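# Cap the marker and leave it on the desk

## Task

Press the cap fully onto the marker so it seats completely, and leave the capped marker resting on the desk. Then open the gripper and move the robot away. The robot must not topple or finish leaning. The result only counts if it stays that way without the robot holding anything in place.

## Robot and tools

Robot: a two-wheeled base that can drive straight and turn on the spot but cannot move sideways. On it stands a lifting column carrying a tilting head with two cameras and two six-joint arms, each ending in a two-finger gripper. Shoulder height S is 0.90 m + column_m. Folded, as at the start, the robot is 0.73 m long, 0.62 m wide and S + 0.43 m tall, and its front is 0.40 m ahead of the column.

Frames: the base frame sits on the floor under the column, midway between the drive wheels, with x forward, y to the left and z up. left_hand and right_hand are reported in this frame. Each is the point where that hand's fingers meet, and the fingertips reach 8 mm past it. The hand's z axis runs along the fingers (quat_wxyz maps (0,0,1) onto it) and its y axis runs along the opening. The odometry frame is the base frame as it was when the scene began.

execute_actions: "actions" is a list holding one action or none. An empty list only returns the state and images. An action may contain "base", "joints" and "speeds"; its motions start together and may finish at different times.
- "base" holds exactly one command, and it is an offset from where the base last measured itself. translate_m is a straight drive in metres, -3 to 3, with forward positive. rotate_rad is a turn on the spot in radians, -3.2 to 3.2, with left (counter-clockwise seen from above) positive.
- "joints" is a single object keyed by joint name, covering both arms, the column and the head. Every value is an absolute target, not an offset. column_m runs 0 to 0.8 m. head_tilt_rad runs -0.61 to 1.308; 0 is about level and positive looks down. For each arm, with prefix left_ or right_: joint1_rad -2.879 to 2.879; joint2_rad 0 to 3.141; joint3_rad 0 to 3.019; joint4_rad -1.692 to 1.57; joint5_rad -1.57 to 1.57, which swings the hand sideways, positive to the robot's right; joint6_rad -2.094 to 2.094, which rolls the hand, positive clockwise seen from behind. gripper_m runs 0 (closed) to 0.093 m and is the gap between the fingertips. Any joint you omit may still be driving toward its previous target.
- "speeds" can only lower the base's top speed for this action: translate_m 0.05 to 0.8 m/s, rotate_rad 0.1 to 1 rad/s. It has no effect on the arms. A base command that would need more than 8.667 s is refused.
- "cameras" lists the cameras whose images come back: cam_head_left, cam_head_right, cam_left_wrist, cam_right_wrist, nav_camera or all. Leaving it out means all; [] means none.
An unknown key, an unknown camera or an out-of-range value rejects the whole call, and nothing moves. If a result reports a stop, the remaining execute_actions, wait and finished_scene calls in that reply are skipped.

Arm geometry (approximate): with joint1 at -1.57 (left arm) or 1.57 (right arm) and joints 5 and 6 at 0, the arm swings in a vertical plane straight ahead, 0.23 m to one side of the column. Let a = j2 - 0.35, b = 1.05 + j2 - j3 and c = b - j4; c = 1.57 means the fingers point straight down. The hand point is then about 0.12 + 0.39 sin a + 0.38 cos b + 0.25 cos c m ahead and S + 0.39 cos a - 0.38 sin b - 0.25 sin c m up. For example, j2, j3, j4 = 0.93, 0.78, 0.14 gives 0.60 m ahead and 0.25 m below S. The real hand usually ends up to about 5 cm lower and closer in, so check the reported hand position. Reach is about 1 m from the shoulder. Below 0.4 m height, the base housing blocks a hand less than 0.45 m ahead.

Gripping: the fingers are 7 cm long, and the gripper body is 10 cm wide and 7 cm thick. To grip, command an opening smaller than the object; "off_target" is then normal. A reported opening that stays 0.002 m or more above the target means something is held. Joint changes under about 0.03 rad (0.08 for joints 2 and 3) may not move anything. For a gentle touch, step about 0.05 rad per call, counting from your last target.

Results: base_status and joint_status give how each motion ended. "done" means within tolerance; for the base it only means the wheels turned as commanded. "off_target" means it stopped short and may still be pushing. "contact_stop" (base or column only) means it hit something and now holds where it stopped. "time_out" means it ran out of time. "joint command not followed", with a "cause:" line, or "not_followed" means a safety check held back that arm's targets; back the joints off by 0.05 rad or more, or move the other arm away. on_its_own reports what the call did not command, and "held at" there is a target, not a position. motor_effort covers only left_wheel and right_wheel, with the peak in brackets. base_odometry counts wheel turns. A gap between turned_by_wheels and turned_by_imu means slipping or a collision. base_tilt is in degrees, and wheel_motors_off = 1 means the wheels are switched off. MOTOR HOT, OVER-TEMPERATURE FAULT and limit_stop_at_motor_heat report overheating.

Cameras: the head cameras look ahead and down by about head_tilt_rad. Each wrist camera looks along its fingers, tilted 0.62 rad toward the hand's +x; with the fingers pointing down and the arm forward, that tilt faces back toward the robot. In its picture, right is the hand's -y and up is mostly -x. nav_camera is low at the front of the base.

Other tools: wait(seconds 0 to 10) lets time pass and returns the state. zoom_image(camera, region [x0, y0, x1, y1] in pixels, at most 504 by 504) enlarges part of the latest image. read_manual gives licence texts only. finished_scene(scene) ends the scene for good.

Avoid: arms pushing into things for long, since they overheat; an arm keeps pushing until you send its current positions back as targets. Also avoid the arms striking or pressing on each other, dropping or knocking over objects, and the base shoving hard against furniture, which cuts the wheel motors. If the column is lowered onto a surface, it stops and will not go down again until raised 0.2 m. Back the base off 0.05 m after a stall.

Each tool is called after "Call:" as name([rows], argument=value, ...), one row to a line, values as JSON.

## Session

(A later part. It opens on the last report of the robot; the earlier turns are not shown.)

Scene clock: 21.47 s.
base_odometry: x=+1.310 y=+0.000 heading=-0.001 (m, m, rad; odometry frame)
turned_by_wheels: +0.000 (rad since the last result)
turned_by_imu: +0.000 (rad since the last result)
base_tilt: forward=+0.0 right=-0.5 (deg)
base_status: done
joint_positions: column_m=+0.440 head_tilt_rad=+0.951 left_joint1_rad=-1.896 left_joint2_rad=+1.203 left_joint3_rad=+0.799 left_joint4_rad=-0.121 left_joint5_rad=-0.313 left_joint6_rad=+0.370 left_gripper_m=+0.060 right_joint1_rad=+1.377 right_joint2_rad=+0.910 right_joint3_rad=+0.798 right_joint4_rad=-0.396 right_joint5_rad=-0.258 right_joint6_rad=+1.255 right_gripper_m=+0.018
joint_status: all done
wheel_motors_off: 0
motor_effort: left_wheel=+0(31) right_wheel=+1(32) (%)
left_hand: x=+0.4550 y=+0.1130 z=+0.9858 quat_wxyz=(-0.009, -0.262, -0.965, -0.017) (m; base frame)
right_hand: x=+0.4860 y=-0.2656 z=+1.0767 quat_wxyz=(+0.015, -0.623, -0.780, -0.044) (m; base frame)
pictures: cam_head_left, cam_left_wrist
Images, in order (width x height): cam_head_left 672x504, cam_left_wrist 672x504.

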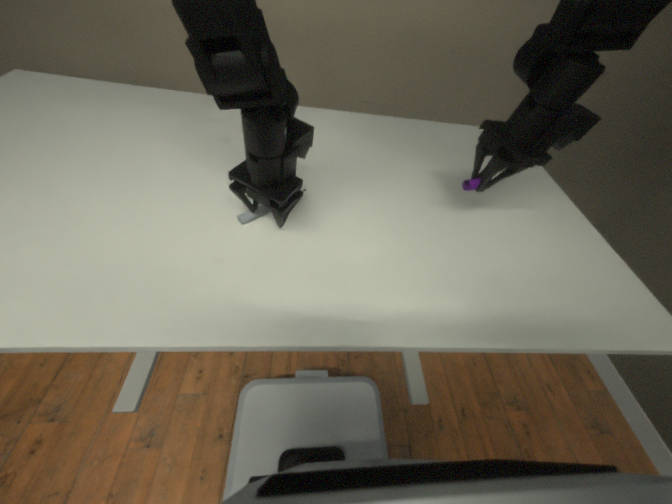

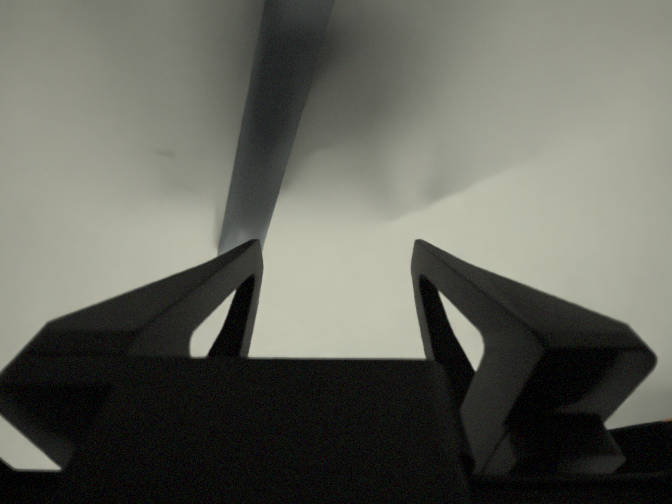

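Call:
execute_actions([
  {"joints":{"column_m":0.47,"left_joint1_rad":-1.8,"left_joint5_rad":-0.22,"left_joint6_rad":-2.09,"left_gripper_m":0.09}},
], cameras=["cam_left_wrist","cam_head_left"])

Scene clock: 23.70 s.
base_odometry: x=+1.310 y=+0.000 heading=-0.001 (m, m, rad; odometry frame)
turned_by_wheels: +0.000 (rad since the last result)
turned_by_imu: +0.000 (rad since the last result)
base_tilt: forward=+0.1 right=-0.5 (deg)
base_status: not commanded
joint_positions: column_m=+0.470 head_tilt_rad=+0.951 left_joint1_rad=-1.799 left_joint2_rad=+1.203 left_joint3_rad=+0.799 left_joint4_rad=-0.121 left_joint5_rad=-0.223 left_joint6_rad=-2.079 left_gripper_m=+0.090 right_joint1_rad=+1.377 right_joint2_rad=+0.910 right_joint3_rad=+0.798 right_joint4_rad=-0.396 right_joint5_rad=-0.258 right_joint6_rad=+1.255 right_gripper_m=+0.018
joint_status: all done
wheel_motors_off: 0
motor_effort: left_wheel=-1(1) right_wheel=+1(2) (%)
left_hand: x=+0.4575 y=+0.1462 z=+1.0073 quat_wxyz=(-0.014, +0.832, -0.555, -0.002) (m; base frame)
right_hand: x=+0.4860 y=-0.2656 z=+1.1067 quat_wxyz=(+0.015, -0.623, -0.780, -0.044) (m; base frame)
pictures: cam_head_left, cam_left_wrist
Images, in order (width x height): cam_head_left 672x504, cam_left_wrist 672x504.

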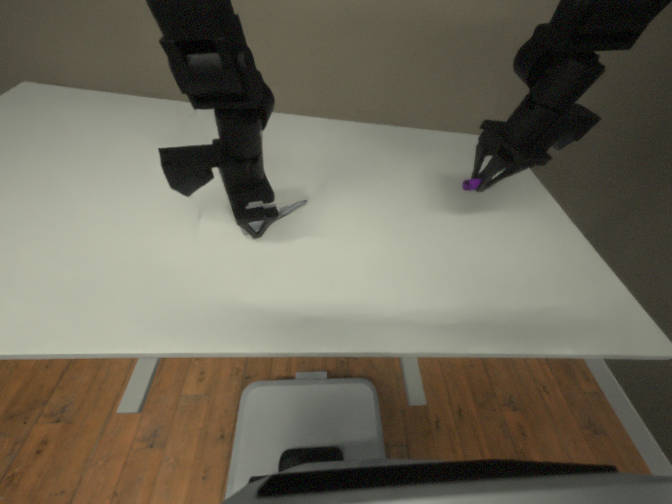

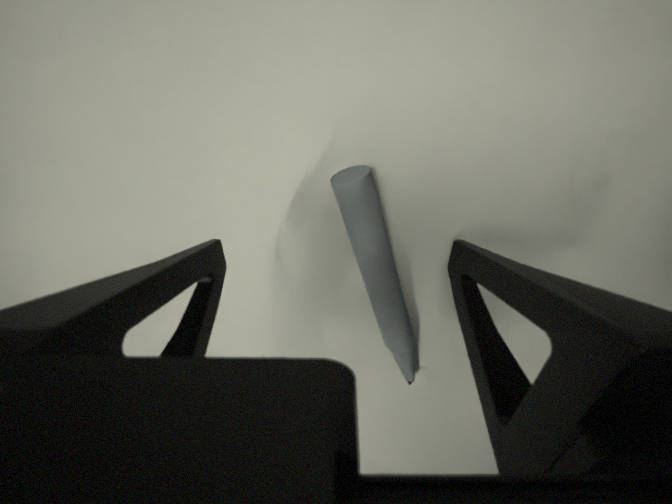

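Call:
execute_actions([
  {"joints":{"column_m":0.428,"left_joint5_rad":-0.13}},
], cameras=["cam_left_wrist"])

Call:
execute_actions([
  {"joints":{"left_gripper_m":0}},
], cameras=["cam_left_wrist"])

Scene clock: 29.17 s.
base_odometry: x=+1.310 y=+0.000 heading=-0.001 (m, m, rad; odometry frame)
turned_by_wheels: +0.000 (rad since the last result)
turned_by_imu: -0.001 (rad since the last result)
base_tilt: forward=+0.0 right=-0.4 (deg)
base_status: not commanded
joint_positions: column_m=+0.428 head_tilt_rad=+0.951 left_joint1_rad=-1.799 left_joint2_rad=+1.203 left_joint3_rad=+0.799 left_joint4_rad=-0.121 left_joint5_rad=-0.133 left_joint6_rad=-2.079 left_gripper_m=+0.090 right_joint1_rad=+1.377 right_joint2_rad=+0.910 right_joint3_rad=+0.798 right_joint4_rad=-0.396 right_joint5_rad=-0.258 right_joint6_rad=+1.255 right_gripper_m=+0.018
joint_status: all done
wheel_motors_off: 0
motor_effort: left_wheel=-1(2) right_wheel=+1(2) (%)
left_hand: x=+0.4557 y=+0.1307 z=+0.9657 quat_wxyz=(+0.027, +0.831, -0.555, +0.019) (m; base frame)
right_hand: x=+0.4860 y=-0.2656 z=+1.0648 quat_wxyz=(+0.015, -0.623, -0.780, -0.044) (m; base frame)
pictures: cam_left_wrist
Images, in order (width x height): cam_left_wrist 672x504.

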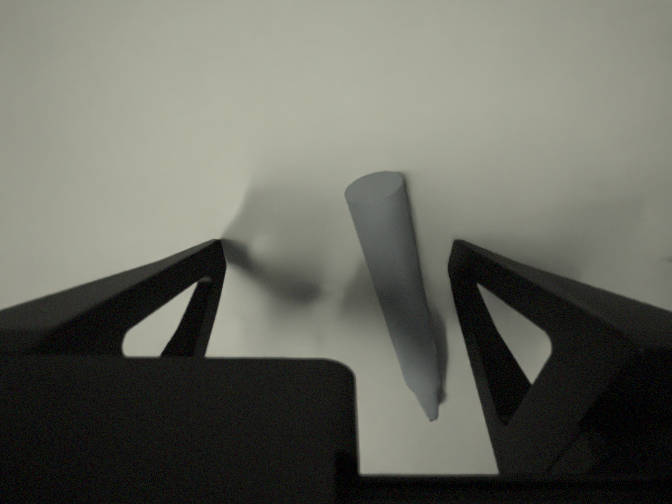

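Scene clock: 29.87 s.
base_odometry: x=+1.310 y=+0.000 heading=-0.001 (m, m, rad; odometry frame)
turned_by_wheels: +0.000 (rad since the last result)
turned_by_imu: +0.000 (rad since the last result)
base_tilt: forward=+0.0 right=-0.4 (deg)
base_status: not commanded
joint_positions: column_m=+0.428 head_tilt_rad=+0.951 left_joint1_rad=-1.799 left_joint2_rad=+1.203 left_joint3_rad=+0.799 left_joint4_rad=-0.121 left_joint5_rad=-0.132 left_joint6_rad=-2.080 left_gripper_m=+0.018 right_joint1_rad=+1.377 right_joint2_rad=+0.910 right_joint3_rad=+0.798 right_joint4_rad=-0.396 right_joint5_rad=-0.258 right_joint6_rad=+1.255 right_gripper_m=+0.018
joint_status: left_gripper_m off_target (ended at +0.018, target +0.000)
wheel_motors_off: 0
motor_effort: left_wheel=-1(1) right_wheel=+2(1) (%)
left_hand: x=+0.4557 y=+0.1306 z=+0.9657 quat_wxyz=(+0.027, +0.832, -0.554, +0.019) (m; base frame)
right_hand: x=+0.4860 y=-0.2656 z=+1.0648 quat_wxyz=(+0.015, -0.623, -0.780, -0.044) (m; base frame)
pictures: cam_left_wrist
Images, in order (width x height): cam_left_wrist 672x504.

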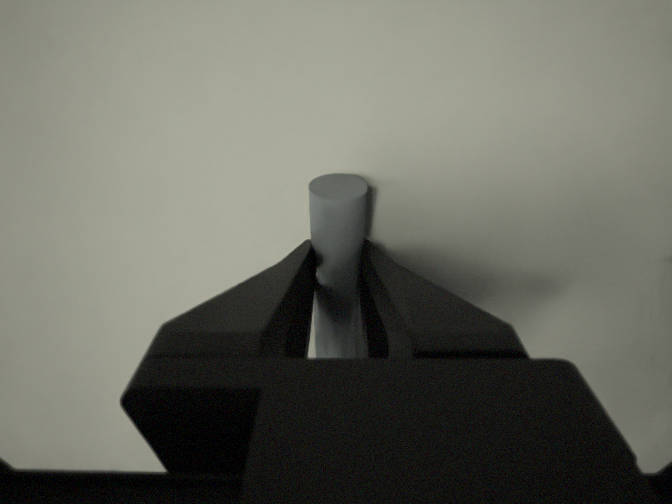

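Call:
execute_actions([
  {"joints":{"column_m":0.55,"left_joint1_rad":-1.9,"left_joint2_rad":1.1,"left_joint3_rad":0.8,"left_joint4_rad":-0.22,"left_joint5_rad":-0.22,"left_joint6_rad":-1.74,"right_joint1_rad":1.9,"right_joint2_rad":1.1,"right_joint3_rad":0.8,"right_joint4_rad":-0.22,"right_joint5_rad":0.22,"right_joint6_rad":1.74}},
], cameras=["cam_left_wrist","cam_right_wrist","cam_head_left"])

Scene clock: 32.20 s.
base_odometry: x=+1.310 y=+0.000 heading=-0.001 (m, m, rad; odometry frame)
turned_by_wheels: +0.000 (rad since the last result)
turned_by_imu: +0.000 (rad since the last result)
base_tilt: forward=+0.1 right=-0.5 (deg)
base_status: not commanded
joint_positions: column_m=+0.550 head_tilt_rad=+0.951 left_joint1_rad=-1.902 left_joint2_rad=+1.092 left_joint3_rad=+0.796 left_joint4_rad=-0.208 left_joint5_rad=-0.217 left_joint6_rad=-1.751 left_gripper_m=+0.018 right_joint1_rad=+1.900 right_joint2_rad=+1.115 right_joint3_rad=+0.798 right_joint4_rad=-0.228 right_joint5_rad=+0.217 right_joint6_rad=+1.725 right_gripper_m=+0.018
joint_status: all done
wheel_motors_off: 0
motor_effort: left_wheel=-2(2) right_wheel=+2(2) (%)
left_hand: x=+0.4686 y=+0.1020 z=+1.1332 quat_wxyz=(+0.016, +0.714, -0.699, +0.037) (m; base frame)
right_hand: x=+0.4574 y=-0.1034 z=+1.1250 quat_wxyz=(+0.026, -0.701, -0.712, -0.020) (m; base frame)
pictures: cam_head_left, cam_left_wrist, cam_right_wrist
Images, in order (width x height): cam_head_left 672x504, cam_left_wrist 672x504, cam_right_wrist 672x504.

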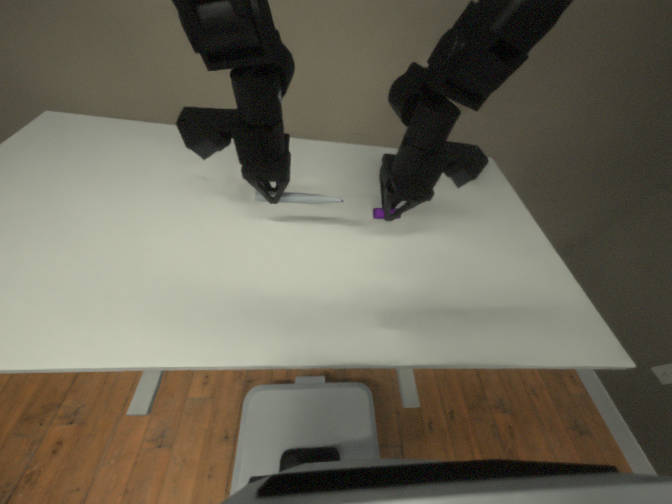

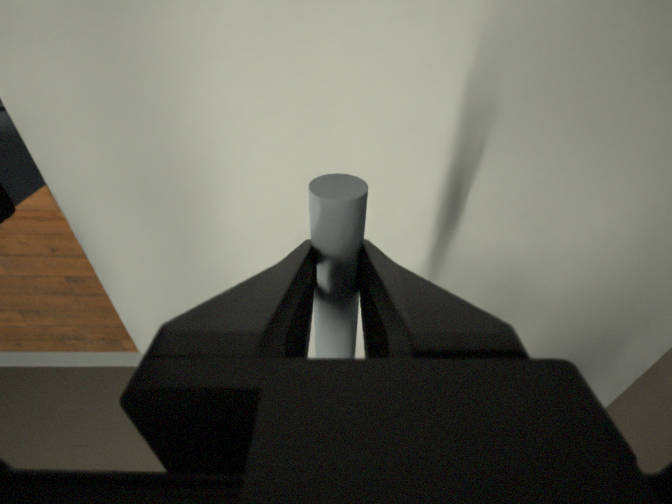

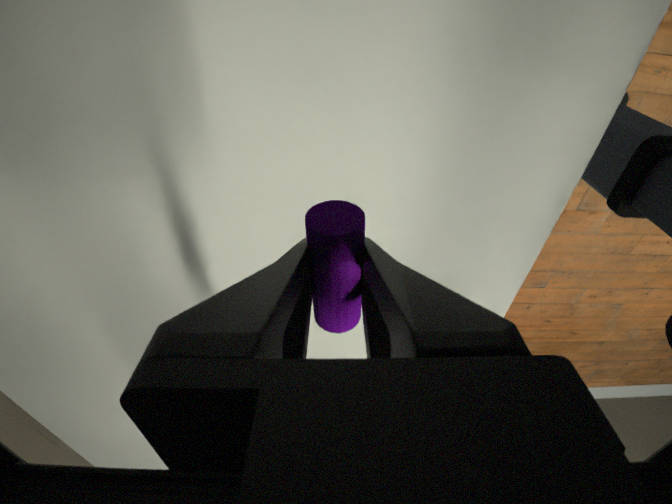

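Call:
execute_actions([
  {"joints":{"left_joint1_rad":-1.94,"left_joint5_rad":-0.26,"left_joint6_rad":-1.75,"left_joint4_rad":-0.26,"right_joint1_rad":1.94,"right_joint5_rad":0.26,"right_joint6_rad":1.77}},
], cameras=["cam_right_wrist","cam_head_left"])

Call:
zoom_image(camera="cam_head_left", region=[300,170,420,240])

Scene clock: 32.90 s.
base_odometry: x=+1.310 y=+0.000 heading=-0.001 (m, m, rad; odometry frame)
turned_by_wheels: +0.000 (rad since the last result)
turned_by_imu: +0.000 (rad since the last result)
base_tilt: forward=+0.1 right=-0.3 (deg)
base_status: not commanded
joint_positions: column_m=+0.550 head_tilt_rad=+0.951 left_joint1_rad=-1.928 left_joint2_rad=+1.092 left_joint3_rad=+0.796 left_joint4_rad=-0.247 left_joint5_rad=-0.257 left_joint6_rad=-1.752 left_gripper_m=+0.018 right_joint1_rad=+1.931 right_joint2_rad=+1.115 right_joint3_rad=+0.798 right_joint4_rad=-0.228 right_joint5_rad=+0.257 right_joint6_rad=+1.754 right_gripper_m=+0.018
joint_status: all done
wheel_motors_off: 0
motor_effort: left_wheel=-1(1) right_wheel=+1(1) (%)
left_hand: x=+0.4589 y=+0.0981 z=+1.1354 quat_wxyz=(+0.018, +0.707, -0.707, +0.018) (m; base frame)
right_hand: x=+0.4566 y=-0.0957 z=+1.1280 quat_wxyz=(+0.020, -0.707, -0.707, -0.018) (m; base frame)
pictures: cam_head_left, cam_right_wrist
Images, in order (width x height): cam_head_left 672x504, cam_right_wrist 672x504.

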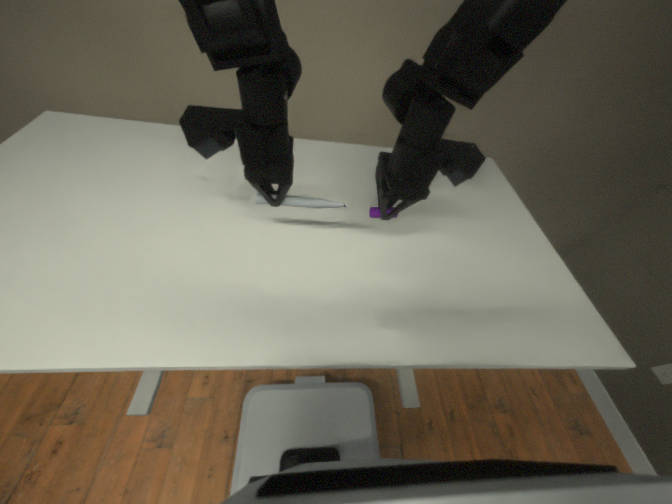

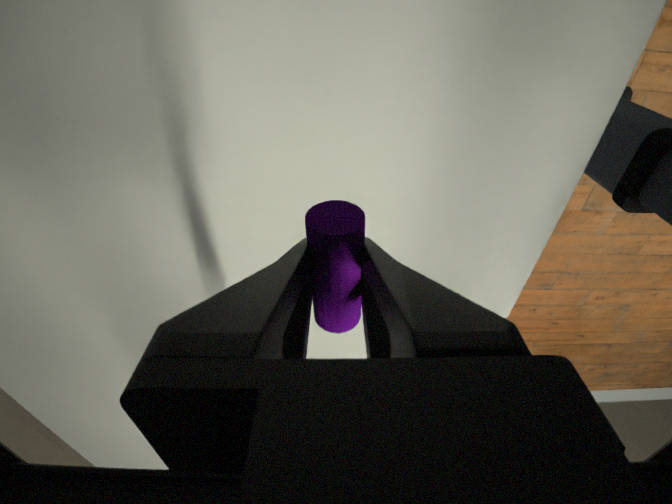

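Region (300, 170, 420, 240) of cam_head_left's 672x504 image, scaled by 4.200, with more detail than that image has; it fills the top 294 rows of this view, and the rest is white.

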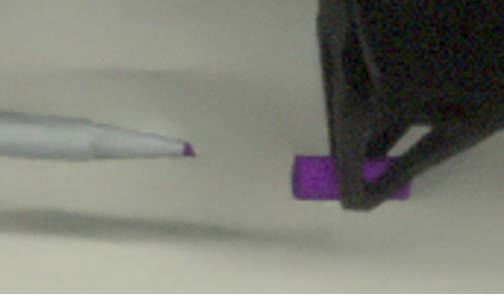

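Call:
execute_actions([
  {"joints":{"left_joint1_rad":-1.98,"left_joint5_rad":-0.30,"left_joint6_rad":-1.78,"right_joint1_rad":1.98,"right_joint5_rad":0.30,"right_joint6_rad":1.80,"right_joint2_rad":1.05,"right_joint4_rad":-0.27}},
], cameras=["cam_right_wrist","cam_head_left"])

Call:
zoom_image(camera="cam_head_left", region=[300,170,420,240])

Scene clock: 33.67 s.
base_odometry: x=+1.310 y=+0.000 heading=-0.001 (m, m, rad; odometry frame)
turned_by_wheels: +0.000 (rad since the last result)
turned_by_imu: +0.000 (rad since the last result)
base_tilt: forward=+0.1 right=-0.5 (deg)
base_status: not commanded
joint_positions: column_m=+0.550 head_tilt_rad=+0.951 left_joint1_rad=-1.971 left_joint2_rad=+1.092 left_joint3_rad=+0.796 left_joint4_rad=-0.247 left_joint5_rad=-0.297 left_joint6_rad=-1.773 left_gripper_m=+0.018 right_joint1_rad=+1.972 right_joint2_rad=+1.055 right_joint3_rad=+0.798 right_joint4_rad=-0.265 right_joint5_rad=+0.297 right_joint6_rad=+1.785 right_gripper_m=+0.018
joint_status: all done
wheel_motors_off: 0
motor_effort: left_wheel=-1(2) right_wheel=+1(2) (%)
left_hand: x=+0.4574 y=+0.0851 z=+1.1400 quat_wxyz=(+0.015, +0.707, -0.707, +0.019) (m; base frame)
right_hand: x=+0.4662 y=-0.0880 z=+1.1525 quat_wxyz=(+0.011, -0.713, -0.701, -0.028) (m; base frame)
pictures: cam_head_left, cam_right_wrist
Images, in order (width x height): cam_head_left 672x504, cam_right_wrist 672x504.

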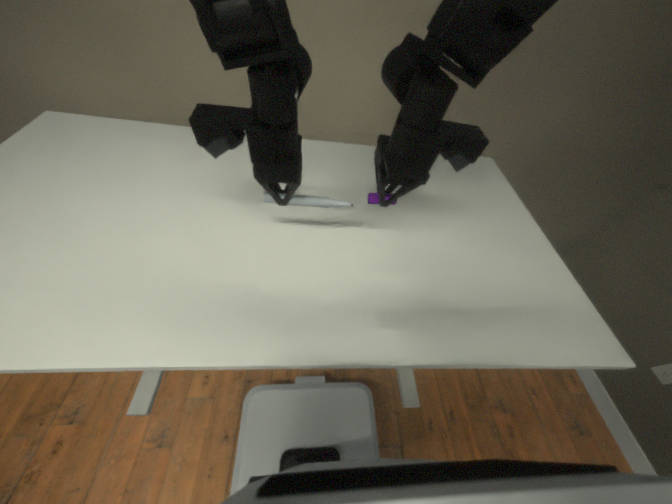

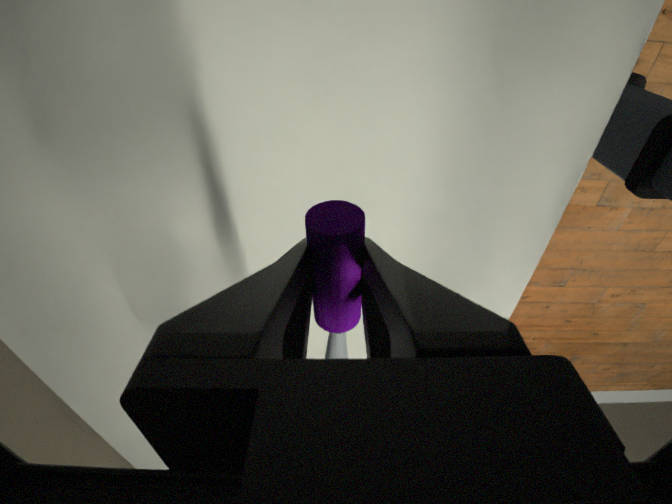

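Region (300, 170, 420, 240) of cam_head_left's 672x504 image, scaled by 4.200, with more detail than that image has; it fills the top 294 rows of this view, and the rest is white.

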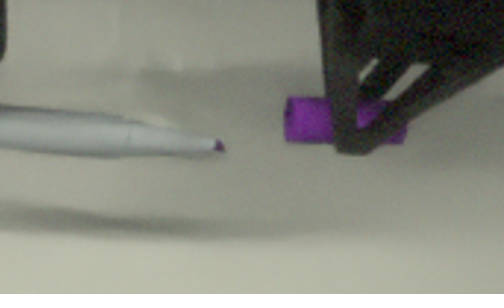

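Call:
execute_actions([
  {"joints":{"right_joint2_rad":1.10,"right_joint4_rad":-0.235}},
], cameras=["cam_right_wrist","cam_head_left"])

Call:
zoom_image(camera="cam_head_left", region=[300,170,420,240])

Scene clock: 34.43 s.
base_odometry: x=+1.310 y=+0.000 heading=-0.001 (m, m, rad; odometry frame)
turned_by_wheels: +0.000 (rad since the last result)
turned_by_imu: +0.000 (rad since the last result)
base_tilt: forward=+0.0 right=-0.4 (deg)
base_status: not commanded
joint_positions: column_m=+0.550 head_tilt_rad=+0.951 left_joint1_rad=-1.971 left_joint2_rad=+1.092 left_joint3_rad=+0.796 left_joint4_rad=-0.247 left_joint5_rad=-0.297 left_joint6_rad=-1.773 left_gripper_m=+0.018 right_joint1_rad=+1.972 right_joint2_rad=+1.089 right_joint3_rad=+0.798 right_joint4_rad=-0.241 right_joint5_rad=+0.297 right_joint6_rad=+1.785 right_gripper_m=+0.018
joint_status: all done
wheel_motors_off: 0
motor_effort: left_wheel=-1(1) right_wheel=+1(2) (%)
left_hand: x=+0.4574 y=+0.0851 z=+1.1400 quat_wxyz=(+0.015, +0.707, -0.707, +0.019) (m; base frame)
right_hand: x=+0.4611 y=-0.0850 z=+1.1414 quat_wxyz=(+0.013, -0.712, -0.702, -0.024) (m; base frame)
pictures: cam_head_left, cam_right_wrist
Images, in order (width x height): cam_head_left 672x504, cam_right_wrist 672x504.

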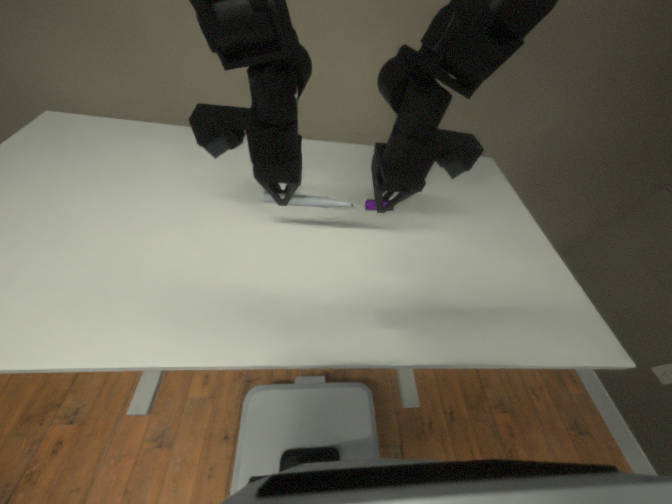

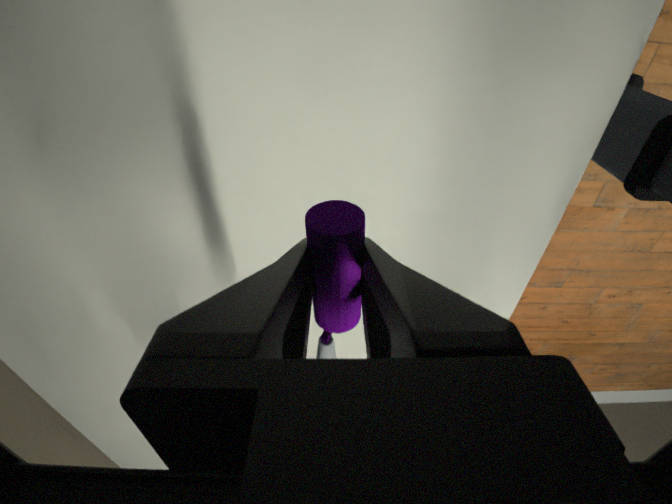

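Region (300, 170, 420, 240) of cam_head_left's 672x504 image, scaled by 4.200, with more detail than that image has; it fills the top 294 rows of this view, and the rest is white.

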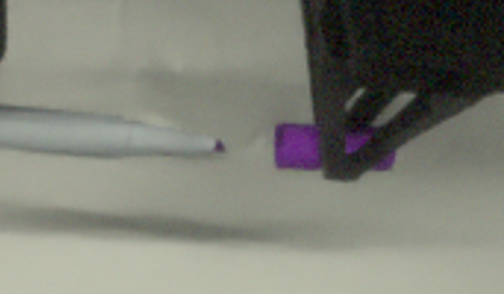

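Call:
execute_actions([
  {"joints":{"left_joint4_rad":-0.285,"left_joint1_rad":-2.03,"left_joint5_rad":-0.35,"left_joint6_rad":-1.81,"right_joint1_rad":2.03,"right_joint5_rad":0.35,"right_joint6_rad":1.83}},
], cameras=["cam_right_wrist","cam_head_left"])

Call:
zoom_image(camera="cam_head_left", region=[300,170,420,240])

Scene clock: 35.17 s.
base_odometry: x=+1.310 y=+0.000 heading=-0.001 (m, m, rad; odometry frame)
turned_by_wheels: +0.000 (rad since the last result)
turned_by_imu: +0.000 (rad since the last result)
base_tilt: forward=+0.1 right=-0.5 (deg)
base_status: not commanded
joint_positions: column_m=+0.550 head_tilt_rad=+0.951 left_joint1_rad=-2.019 left_joint2_rad=+1.092 left_joint3_rad=+0.796 left_joint4_rad=-0.272 left_joint5_rad=-0.353 left_joint6_rad=-1.800 left_gripper_m=+0.018 right_joint1_rad=+2.022 right_joint2_rad=+1.089 right_joint3_rad=+0.798 right_joint4_rad=-0.241 right_joint5_rad=+0.351 right_joint6_rad=+1.814 right_gripper_m=+0.018
joint_status: all done
wheel_motors_off: 0
motor_effort: left_wheel=-2(3) right_wheel=+1(2) (%)
left_hand: x=+0.4501 y=+0.0737 z=+1.1457 quat_wxyz=(+0.013, +0.705, -0.709, +0.009) (m; base frame)
right_hand: x=+0.4594 y=-0.0713 z=+1.1473 quat_wxyz=(+0.006, -0.714, -0.700, -0.025) (m; base frame)
pictures: cam_head_left, cam_right_wrist
Images, in order (width x height): cam_head_left 672x504, cam_right_wrist 672x504.

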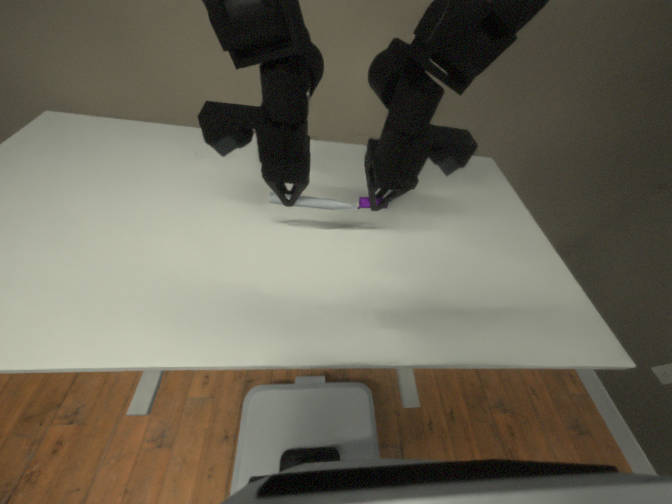

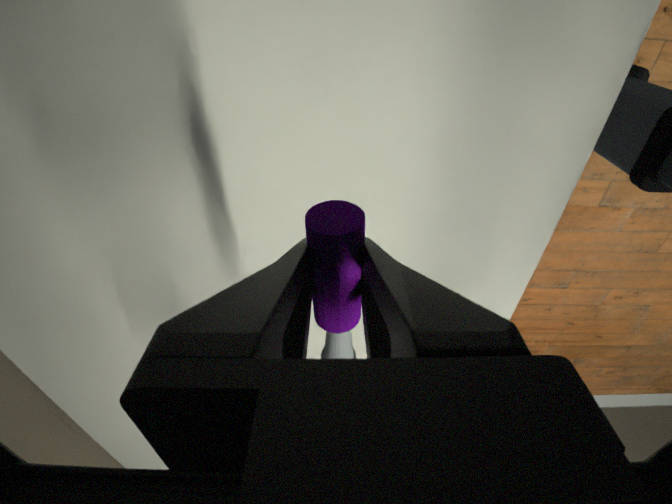

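Region (300, 170, 420, 240) of cam_head_left's 672x504 image, scaled by 4.200, with more detail than that image has; it fills the top 294 rows of this view, and the rest is white.

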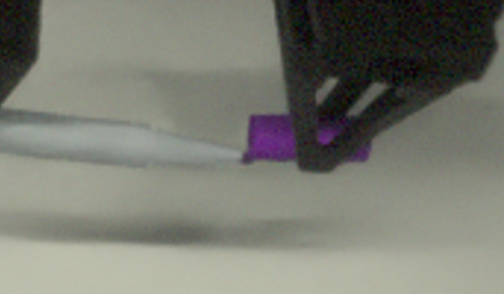

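Call:
execute_actions([
  {"joints":{"right_joint1_rad":1.97}},
], cameras=[])

Call:
execute_actions([
  {"joints":{"left_joint5_rad":-0.28}},
], cameras=["cam_right_wrist","cam_head_left"])

Call:
zoom_image(camera="cam_head_left", region=[300,170,420,240])

Scene clock: 35.90 s.
base_odometry: x=+1.310 y=+0.000 heading=-0.001 (m, m, rad; odometry frame)
turned_by_wheels: +0.000 (rad since the last result)
turned_by_imu: +0.000 (rad since the last result)
base_tilt: forward=+0.0 right=-0.5 (deg)
base_status: not commanded
joint_positions: column_m=+0.550 head_tilt_rad=+0.951 left_joint1_rad=-2.019 left_joint2_rad=+1.092 left_joint3_rad=+0.796 left_joint4_rad=-0.272 left_joint5_rad=-0.353 left_joint6_rad=-1.800 left_gripper_m=+0.018 right_joint1_rad=+1.977 right_joint2_rad=+1.089 right_joint3_rad=+0.798 right_joint4_rad=-0.241 right_joint5_rad=+0.351 right_joint6_rad=+1.814 right_gripper_m=+0.018
joint_status: all done
wheel_motors_off: 0
motor_effort: left_wheel=-2(0) right_wheel=+1(1) (%)
left_hand: x=+0.4501 y=+0.0737 z=+1.1457 quat_wxyz=(+0.013, +0.705, -0.709, +0.009) (m; base frame)
right_hand: x=+0.4626 y=-0.0921 z=+1.1417 quat_wxyz=(-0.008, -0.722, -0.692, -0.011) (m; base frame)
pictures: none
No camera images: the call's "cameras" was empty. Leave "cameras" out to get every camera's image.

Scene clock: 36.50 s.
base_odometry: x=+1.310 y=+0.000 heading=-0.001 (m, m, rad; odometry frame)
turned_by_wheels: +0.000 (rad since the last result)
turned_by_imu: +0.000 (rad since the last result)
base_tilt: forward=+0.0 right=-0.4 (deg)
base_status: not commanded
joint_positions: column_m=+0.550 head_tilt_rad=+0.951 left_joint1_rad=-2.019 left_joint2_rad=+1.092 left_joint3_rad=+0.796 left_joint4_rad=-0.272 left_joint5_rad=-0.283 left_joint6_rad=-1.800 left_gripper_m=+0.018 right_joint1_rad=+1.977 right_joint2_rad=+1.089 right_joint3_rad=+0.798 right_joint4_rad=-0.241 right_joint5_rad=+0.351 right_joint6_rad=+1.814 right_gripper_m=+0.018
joint_status: all done
wheel_motors_off: 0
motor_effort: left_wheel=-1(0) right_wheel=+1(1) (%)
left_hand: x=+0.4473 y=+0.0621 z=+1.1465 quat_wxyz=(+0.043, +0.704, -0.709, +0.027) (m; base frame)
right_hand: x=+0.4626 y=-0.0921 z=+1.1417 quat_wxyz=(-0.008, -0.722, -0.692, -0.011) (m; base frame)
pictures: cam_head_left, cam_right_wrist
Images, in order (width x height): cam_head_left 672x504, cam_right_wrist 672x504.

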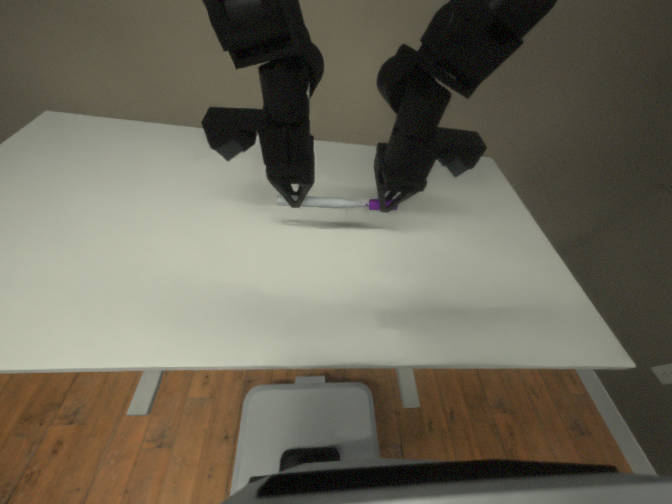

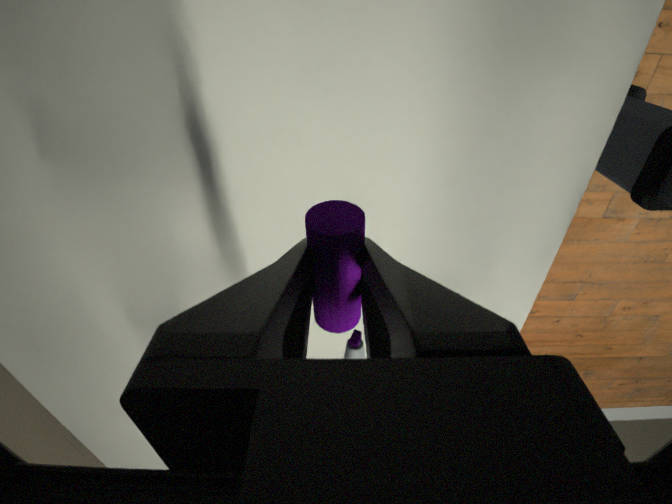

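Region (300, 170, 420, 240) of cam_head_left's 672x504 image, scaled by 4.200, with more detail than that image has; it fills the top 294 rows of this view, and the rest is white.

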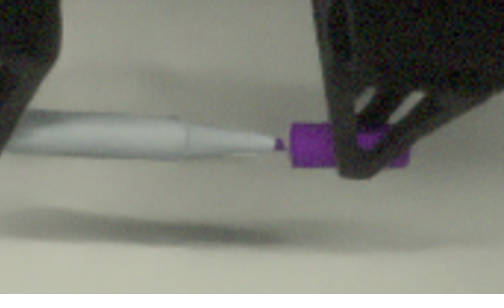

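Call:
execute_actions([
  {"joints":{"left_joint4_rad":-0.235}},
], cameras=["cam_right_wrist"])

Call:
execute_actions([
  {"joints":{"right_joint1_rad":2.04}},
], cameras=["cam_right_wrist","cam_head_left"])

Scene clock: 37.13 s.
base_odometry: x=+1.310 y=+0.000 heading=-0.001 (m, m, rad; odometry frame)
turned_by_wheels: +0.000 (rad since the last result)
turned_by_imu: +0.000 (rad since the last result)
base_tilt: forward=+0.0 right=-0.4 (deg)
base_status: not commanded
joint_positions: column_m=+0.550 head_tilt_rad=+0.951 left_joint1_rad=-2.019 left_joint2_rad=+1.092 left_joint3_rad=+0.796 left_joint4_rad=-0.248 left_joint5_rad=-0.283 left_joint6_rad=-1.800 left_gripper_m=+0.018 right_joint1_rad=+1.977 right_joint2_rad=+1.089 right_joint3_rad=+0.798 right_joint4_rad=-0.241 right_joint5_rad=+0.351 right_joint6_rad=+1.814 right_gripper_m=+0.018
joint_status: all done
wheel_motors_off: 0
motor_effort: left_wheel=-2(2) right_wheel=+1(1) (%)
left_hand: x=+0.4529 y=+0.0608 z=+1.1465 quat_wxyz=(+0.037, +0.707, -0.706, +0.037) (m; base frame)
right_hand: x=+0.4626 y=-0.0921 z=+1.1417 quat_wxyz=(-0.008, -0.722, -0.692, -0.011) (m; base frame)
pictures: cam_right_wrist
Images, in order (width x height): cam_right_wrist 672x504.

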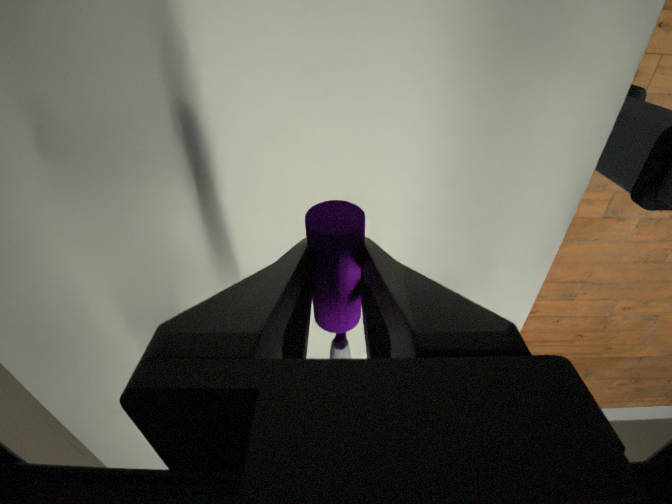

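Scene clock: 37.80 s.
base_odometry: x=+1.310 y=+0.000 heading=-0.001 (m, m, rad; odometry frame)
turned_by_wheels: +0.000 (rad since the last result)
turned_by_imu: +0.000 (rad since the last result)
base_tilt: forward=+0.0 right=-0.4 (deg)
base_status: not commanded
joint_positions: column_m=+0.550 head_tilt_rad=+0.951 left_joint1_rad=-2.019 left_joint2_rad=+1.092 left_joint3_rad=+0.795 left_joint4_rad=-0.248 left_joint5_rad=-0.282 left_joint6_rad=-1.800 left_gripper_m=+0.018 right_joint1_rad=+2.035 right_joint2_rad=+1.089 right_joint3_rad=+0.798 right_joint4_rad=-0.240 right_joint5_rad=+0.351 right_joint6_rad=+1.816 right_gripper_m=+0.018
joint_status: all done
wheel_motors_off: 0
motor_effort: left_wheel=-1(1) right_wheel=+1(2) (%)
left_hand: x=+0.4524 y=+0.0607 z=+1.1465 quat_wxyz=(+0.037, +0.706, -0.706, +0.037) (m; base frame)
right_hand: x=+0.4586 y=-0.0656 z=+1.1490 quat_wxyz=(+0.010, -0.712, -0.701, -0.029) (m; base frame)
pictures: cam_head_left, cam_right_wrist
Images, in order (width x height): cam_head_left 672x504, cam_right_wrist 672x504.

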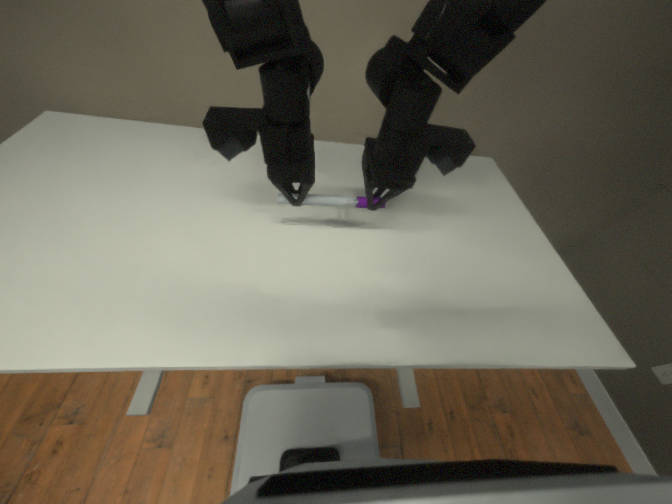

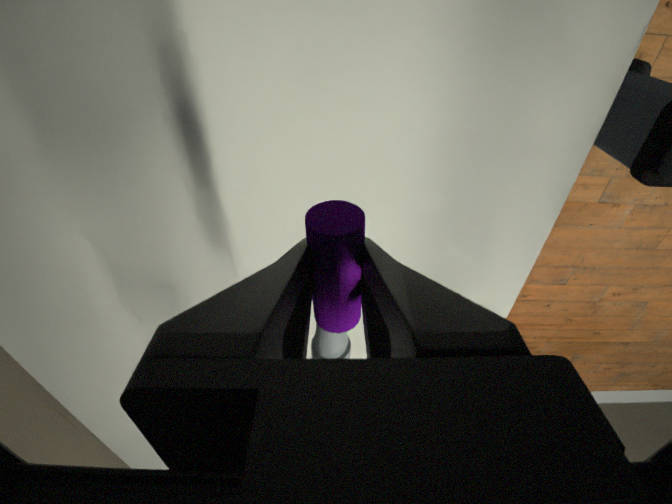

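Call:
execute_actions([
  {"joints":{"left_joint1_rad":-2.10,"right_joint1_rad":2.10,"left_joint5_rad":-0.17,"right_joint5_rad":0.24}},
], cameras=["cam_right_wrist","cam_head_left"])

Scene clock: 39.93 s.
base_odometry: x=+1.310 y=+0.000 heading=-0.001 (m, m, rad; odometry frame)
turned_by_wheels: +0.000 (rad since the last result)
turned_by_imu: +0.000 (rad since the last result)
base_tilt: forward=+0.1 right=-0.4 (deg)
base_status: not commanded
joint_positions: column_m=+0.550 head_tilt_rad=+0.951 left_joint1_rad=-2.042 left_joint2_rad=+1.092 left_joint3_rad=+0.782 left_joint4_rad=-0.248 left_joint5_rad=-0.239 left_joint6_rad=-1.802 left_gripper_m=+0.018 right_joint1_rad=+2.048 right_joint2_rad=+1.089 right_joint3_rad=+0.790 right_joint4_rad=-0.244 right_joint5_rad=+0.302 right_joint6_rad=+1.819 right_gripper_m=+0.018
joint_status: left_joint1_rad time_out (moved -0.023 of -0.081); left_joint5_rad time_out (moved +0.043 of +0.112); right_joint1_rad time_out (moved +0.014 of +0.065); right_joint5_rad time_out (moved -0.049 of -0.111)
wheel_motors_off: 0
on_its_own: left_joint1_rad reads -2.042 and still pushes toward -2.100 since a time_out; left_joint5_rad reads -0.239 and still pushes toward -0.170 since a time_out; right_joint1_rad reads +2.048 and still pushes toward +2.100 since a time_out; right_joint5_rad reads +0.302 and still pushes toward +0.240 since a time_out
motor_effort: left_wheel=-2(1) right_wheel=+1(2) (%)
left_hand: x=+0.4406 y=+0.0446 z=+1.1496 quat_wxyz=(+0.066, +0.700, -0.709, +0.050) (m; base frame)
right_hand: x=+0.4497 y=-0.0524 z=+1.1508 quat_wxyz=(+0.038, -0.708, -0.704, -0.041) (m; base frame)
pictures: cam_head_left, cam_right_wrist
Images, in order (width x height): cam_head_left 672x504, cam_right_wrist 672x504.

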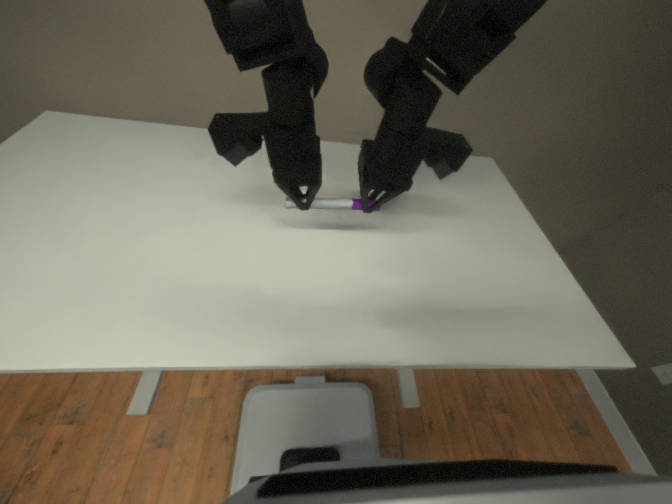

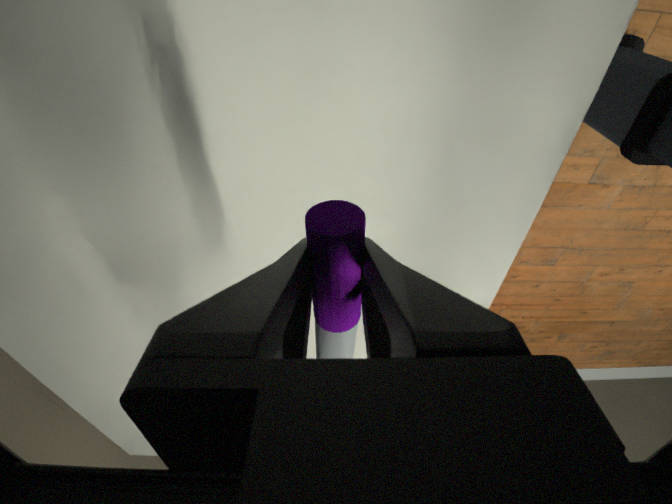

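Push harder.

Call:
execute_actions([
  {"joints":{"left_joint1_rad":-2.10,"right_joint1_rad":2.10,"left_joint5_rad":-0.09,"right_joint5_rad":0.16}},
], cameras=["cam_right_wrist","cam_left_wrist"])

Call:
zoom_image(camera="cam_right_wrist", region=[260,250,420,370])

Scene clock: 42.03 s.
base_odometry: x=+1.310 y=+0.000 heading=-0.001 (m, m, rad; odometry frame)
turned_by_wheels: +0.000 (rad since the last result)
turned_by_imu: +0.000 (rad since the last result)
base_tilt: forward=+0.1 right=-0.5 (deg)
base_status: not commanded
joint_positions: column_m=+0.550 head_tilt_rad=+0.951 left_joint1_rad=-2.020 left_joint2_rad=+1.092 left_joint3_rad=+0.778 left_joint4_rad=-0.248 left_joint5_rad=-0.182 left_joint6_rad=-1.802 left_gripper_m=+0.018 right_joint1_rad=+2.029 right_joint2_rad=+1.089 right_joint3_rad=+0.790 right_joint4_rad=-0.248 right_joint5_rad=+0.239 right_joint6_rad=+1.819 right_gripper_m=+0.018
joint_status: left_joint1_rad time_out (moved +0.023 of -0.058); left_joint5_rad time_out (moved +0.057 of +0.149); right_joint1_rad time_out (moved -0.019 of +0.052); right_joint5_rad time_out (moved -0.063 of -0.142)
wheel_motors_off: 0
on_its_own: left_joint1_rad reads -2.020 and still pushes toward -2.100 since a time_out; left_joint5_rad reads -0.182 and still pushes toward -0.105 since a time_out; right_joint1_rad reads +2.029 and still pushes toward +2.100 since a time_out; right_joint5_rad reads +0.239 and still pushes toward +0.164 since a time_out
motor_effort: left_wheel=-2(1) right_wheel=+1(2) (%)
left_hand: x=+0.4381 y=+0.0456 z=+1.1476 quat_wxyz=(+0.084, +0.702, -0.705, +0.056) (m; base frame)
right_hand: x=+0.4479 y=-0.0507 z=+1.1493 quat_wxyz=(+0.060, -0.710, -0.700, -0.050) (m; base frame)
pictures: cam_left_wrist, cam_right_wrist
Images, in order (width x height): cam_left_wrist 672x504, cam_right_wrist 672x504.

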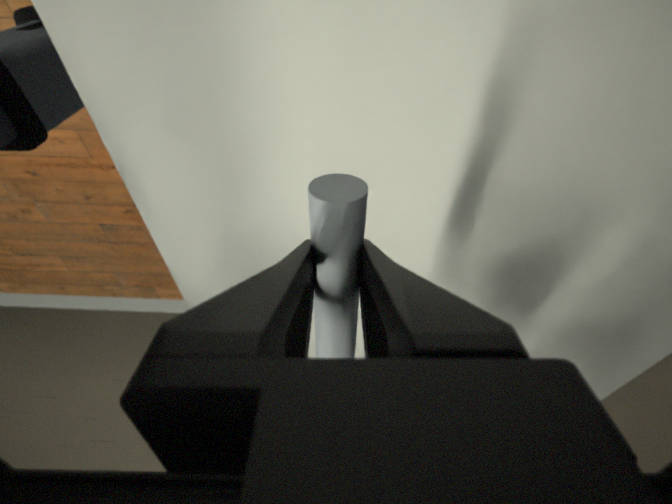

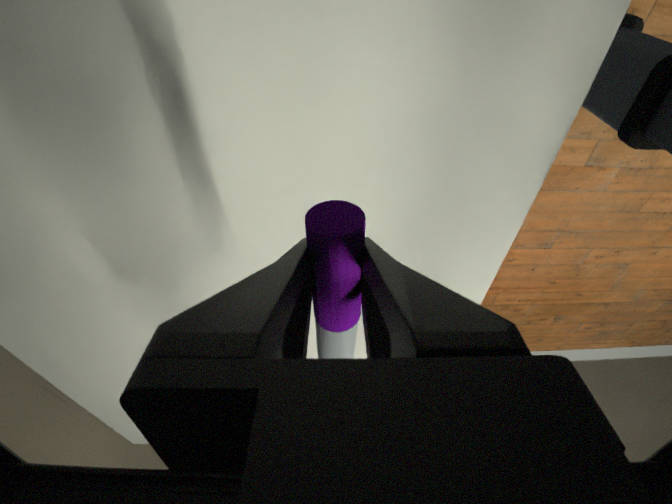

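Region (260, 250, 420, 370) of cam_right_wrist's 672x504 image, scaled by 3.150, with more detail than that image has; it fills the top 378 rows of this view, and the rest is white.

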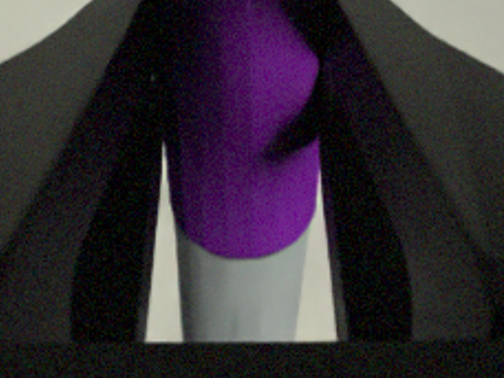

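Call:
execute_actions([
  {"joints":{"left_joint1_rad":-2.0,"right_joint1_rad":2.0,"left_joint5_rad":-0.24,"right_joint5_rad":0.30}},
], cameras=["cam_right_wrist","cam_left_wrist"])

Call:
zoom_image(camera="cam_right_wrist", region=[260,250,420,370])

Scene clock: 42.83 s.
base_odometry: x=+1.310 y=+0.000 heading=-0.001 (m, m, rad; odometry frame)
turned_by_wheels: +0.000 (rad since the last result)
turned_by_imu: +0.000 (rad since the last result)
base_tilt: forward=+0.2 right=-0.4 (deg)
base_status: not commanded
joint_positions: column_m=+0.550 head_tilt_rad=+0.951 left_joint1_rad=-2.013 left_joint2_rad=+1.093 left_joint3_rad=+0.784 left_joint4_rad=-0.248 left_joint5_rad=-0.238 left_joint6_rad=-1.802 left_gripper_m=+0.018 right_joint1_rad=+2.014 right_joint2_rad=+1.089 right_joint3_rad=+0.790 right_joint4_rad=-0.243 right_joint5_rad=+0.297 right_joint6_rad=+1.819 right_gripper_m=+0.018
joint_status: all done
wheel_motors_off: 0
motor_effort: left_wheel=-1(2) right_wheel=+1(2) (%)
left_hand: x=+0.4444 y=+0.0572 z=+1.1453 quat_wxyz=(+0.057, +0.706, -0.705, +0.042) (m; base frame)
right_hand: x=+0.4526 y=-0.0671 z=+1.1459 quat_wxyz=(+0.029, -0.715, -0.698, -0.032) (m; base frame)
pictures: cam_left_wrist, cam_right_wrist
Images, in order (width x height): cam_left_wrist 672x504, cam_right_wrist 672x504.

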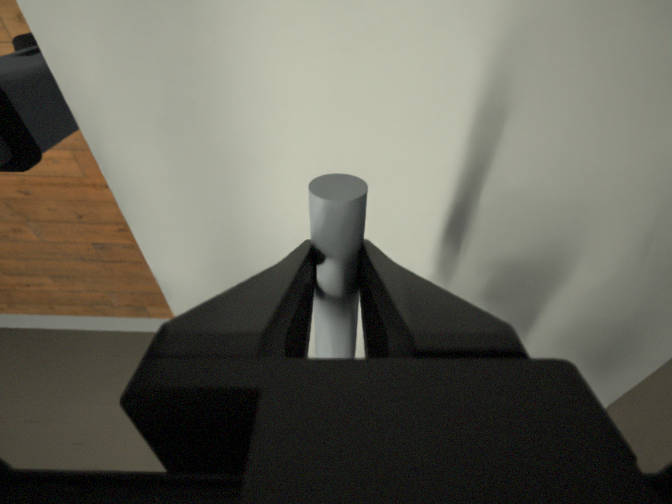

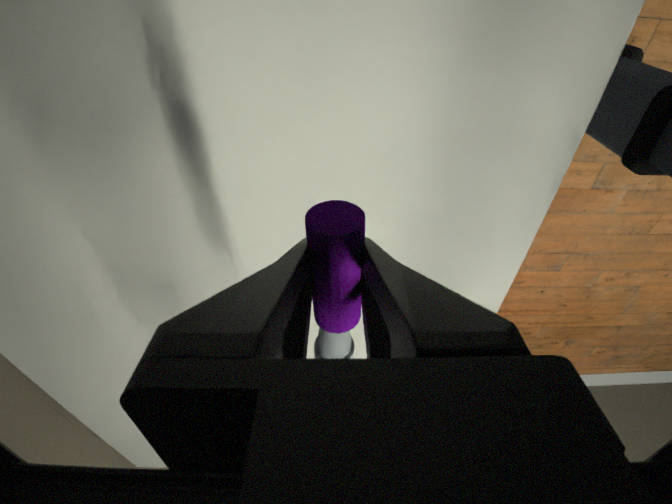

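Region (260, 250, 420, 370) of cam_right_wrist's 672x504 image, scaled by 3.150, with more detail than that image has; it fills the top 378 rows of this view, and the rest is white.

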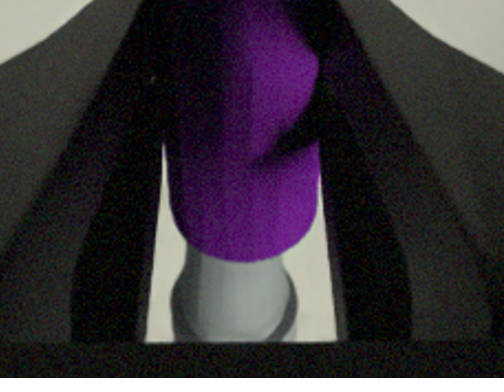

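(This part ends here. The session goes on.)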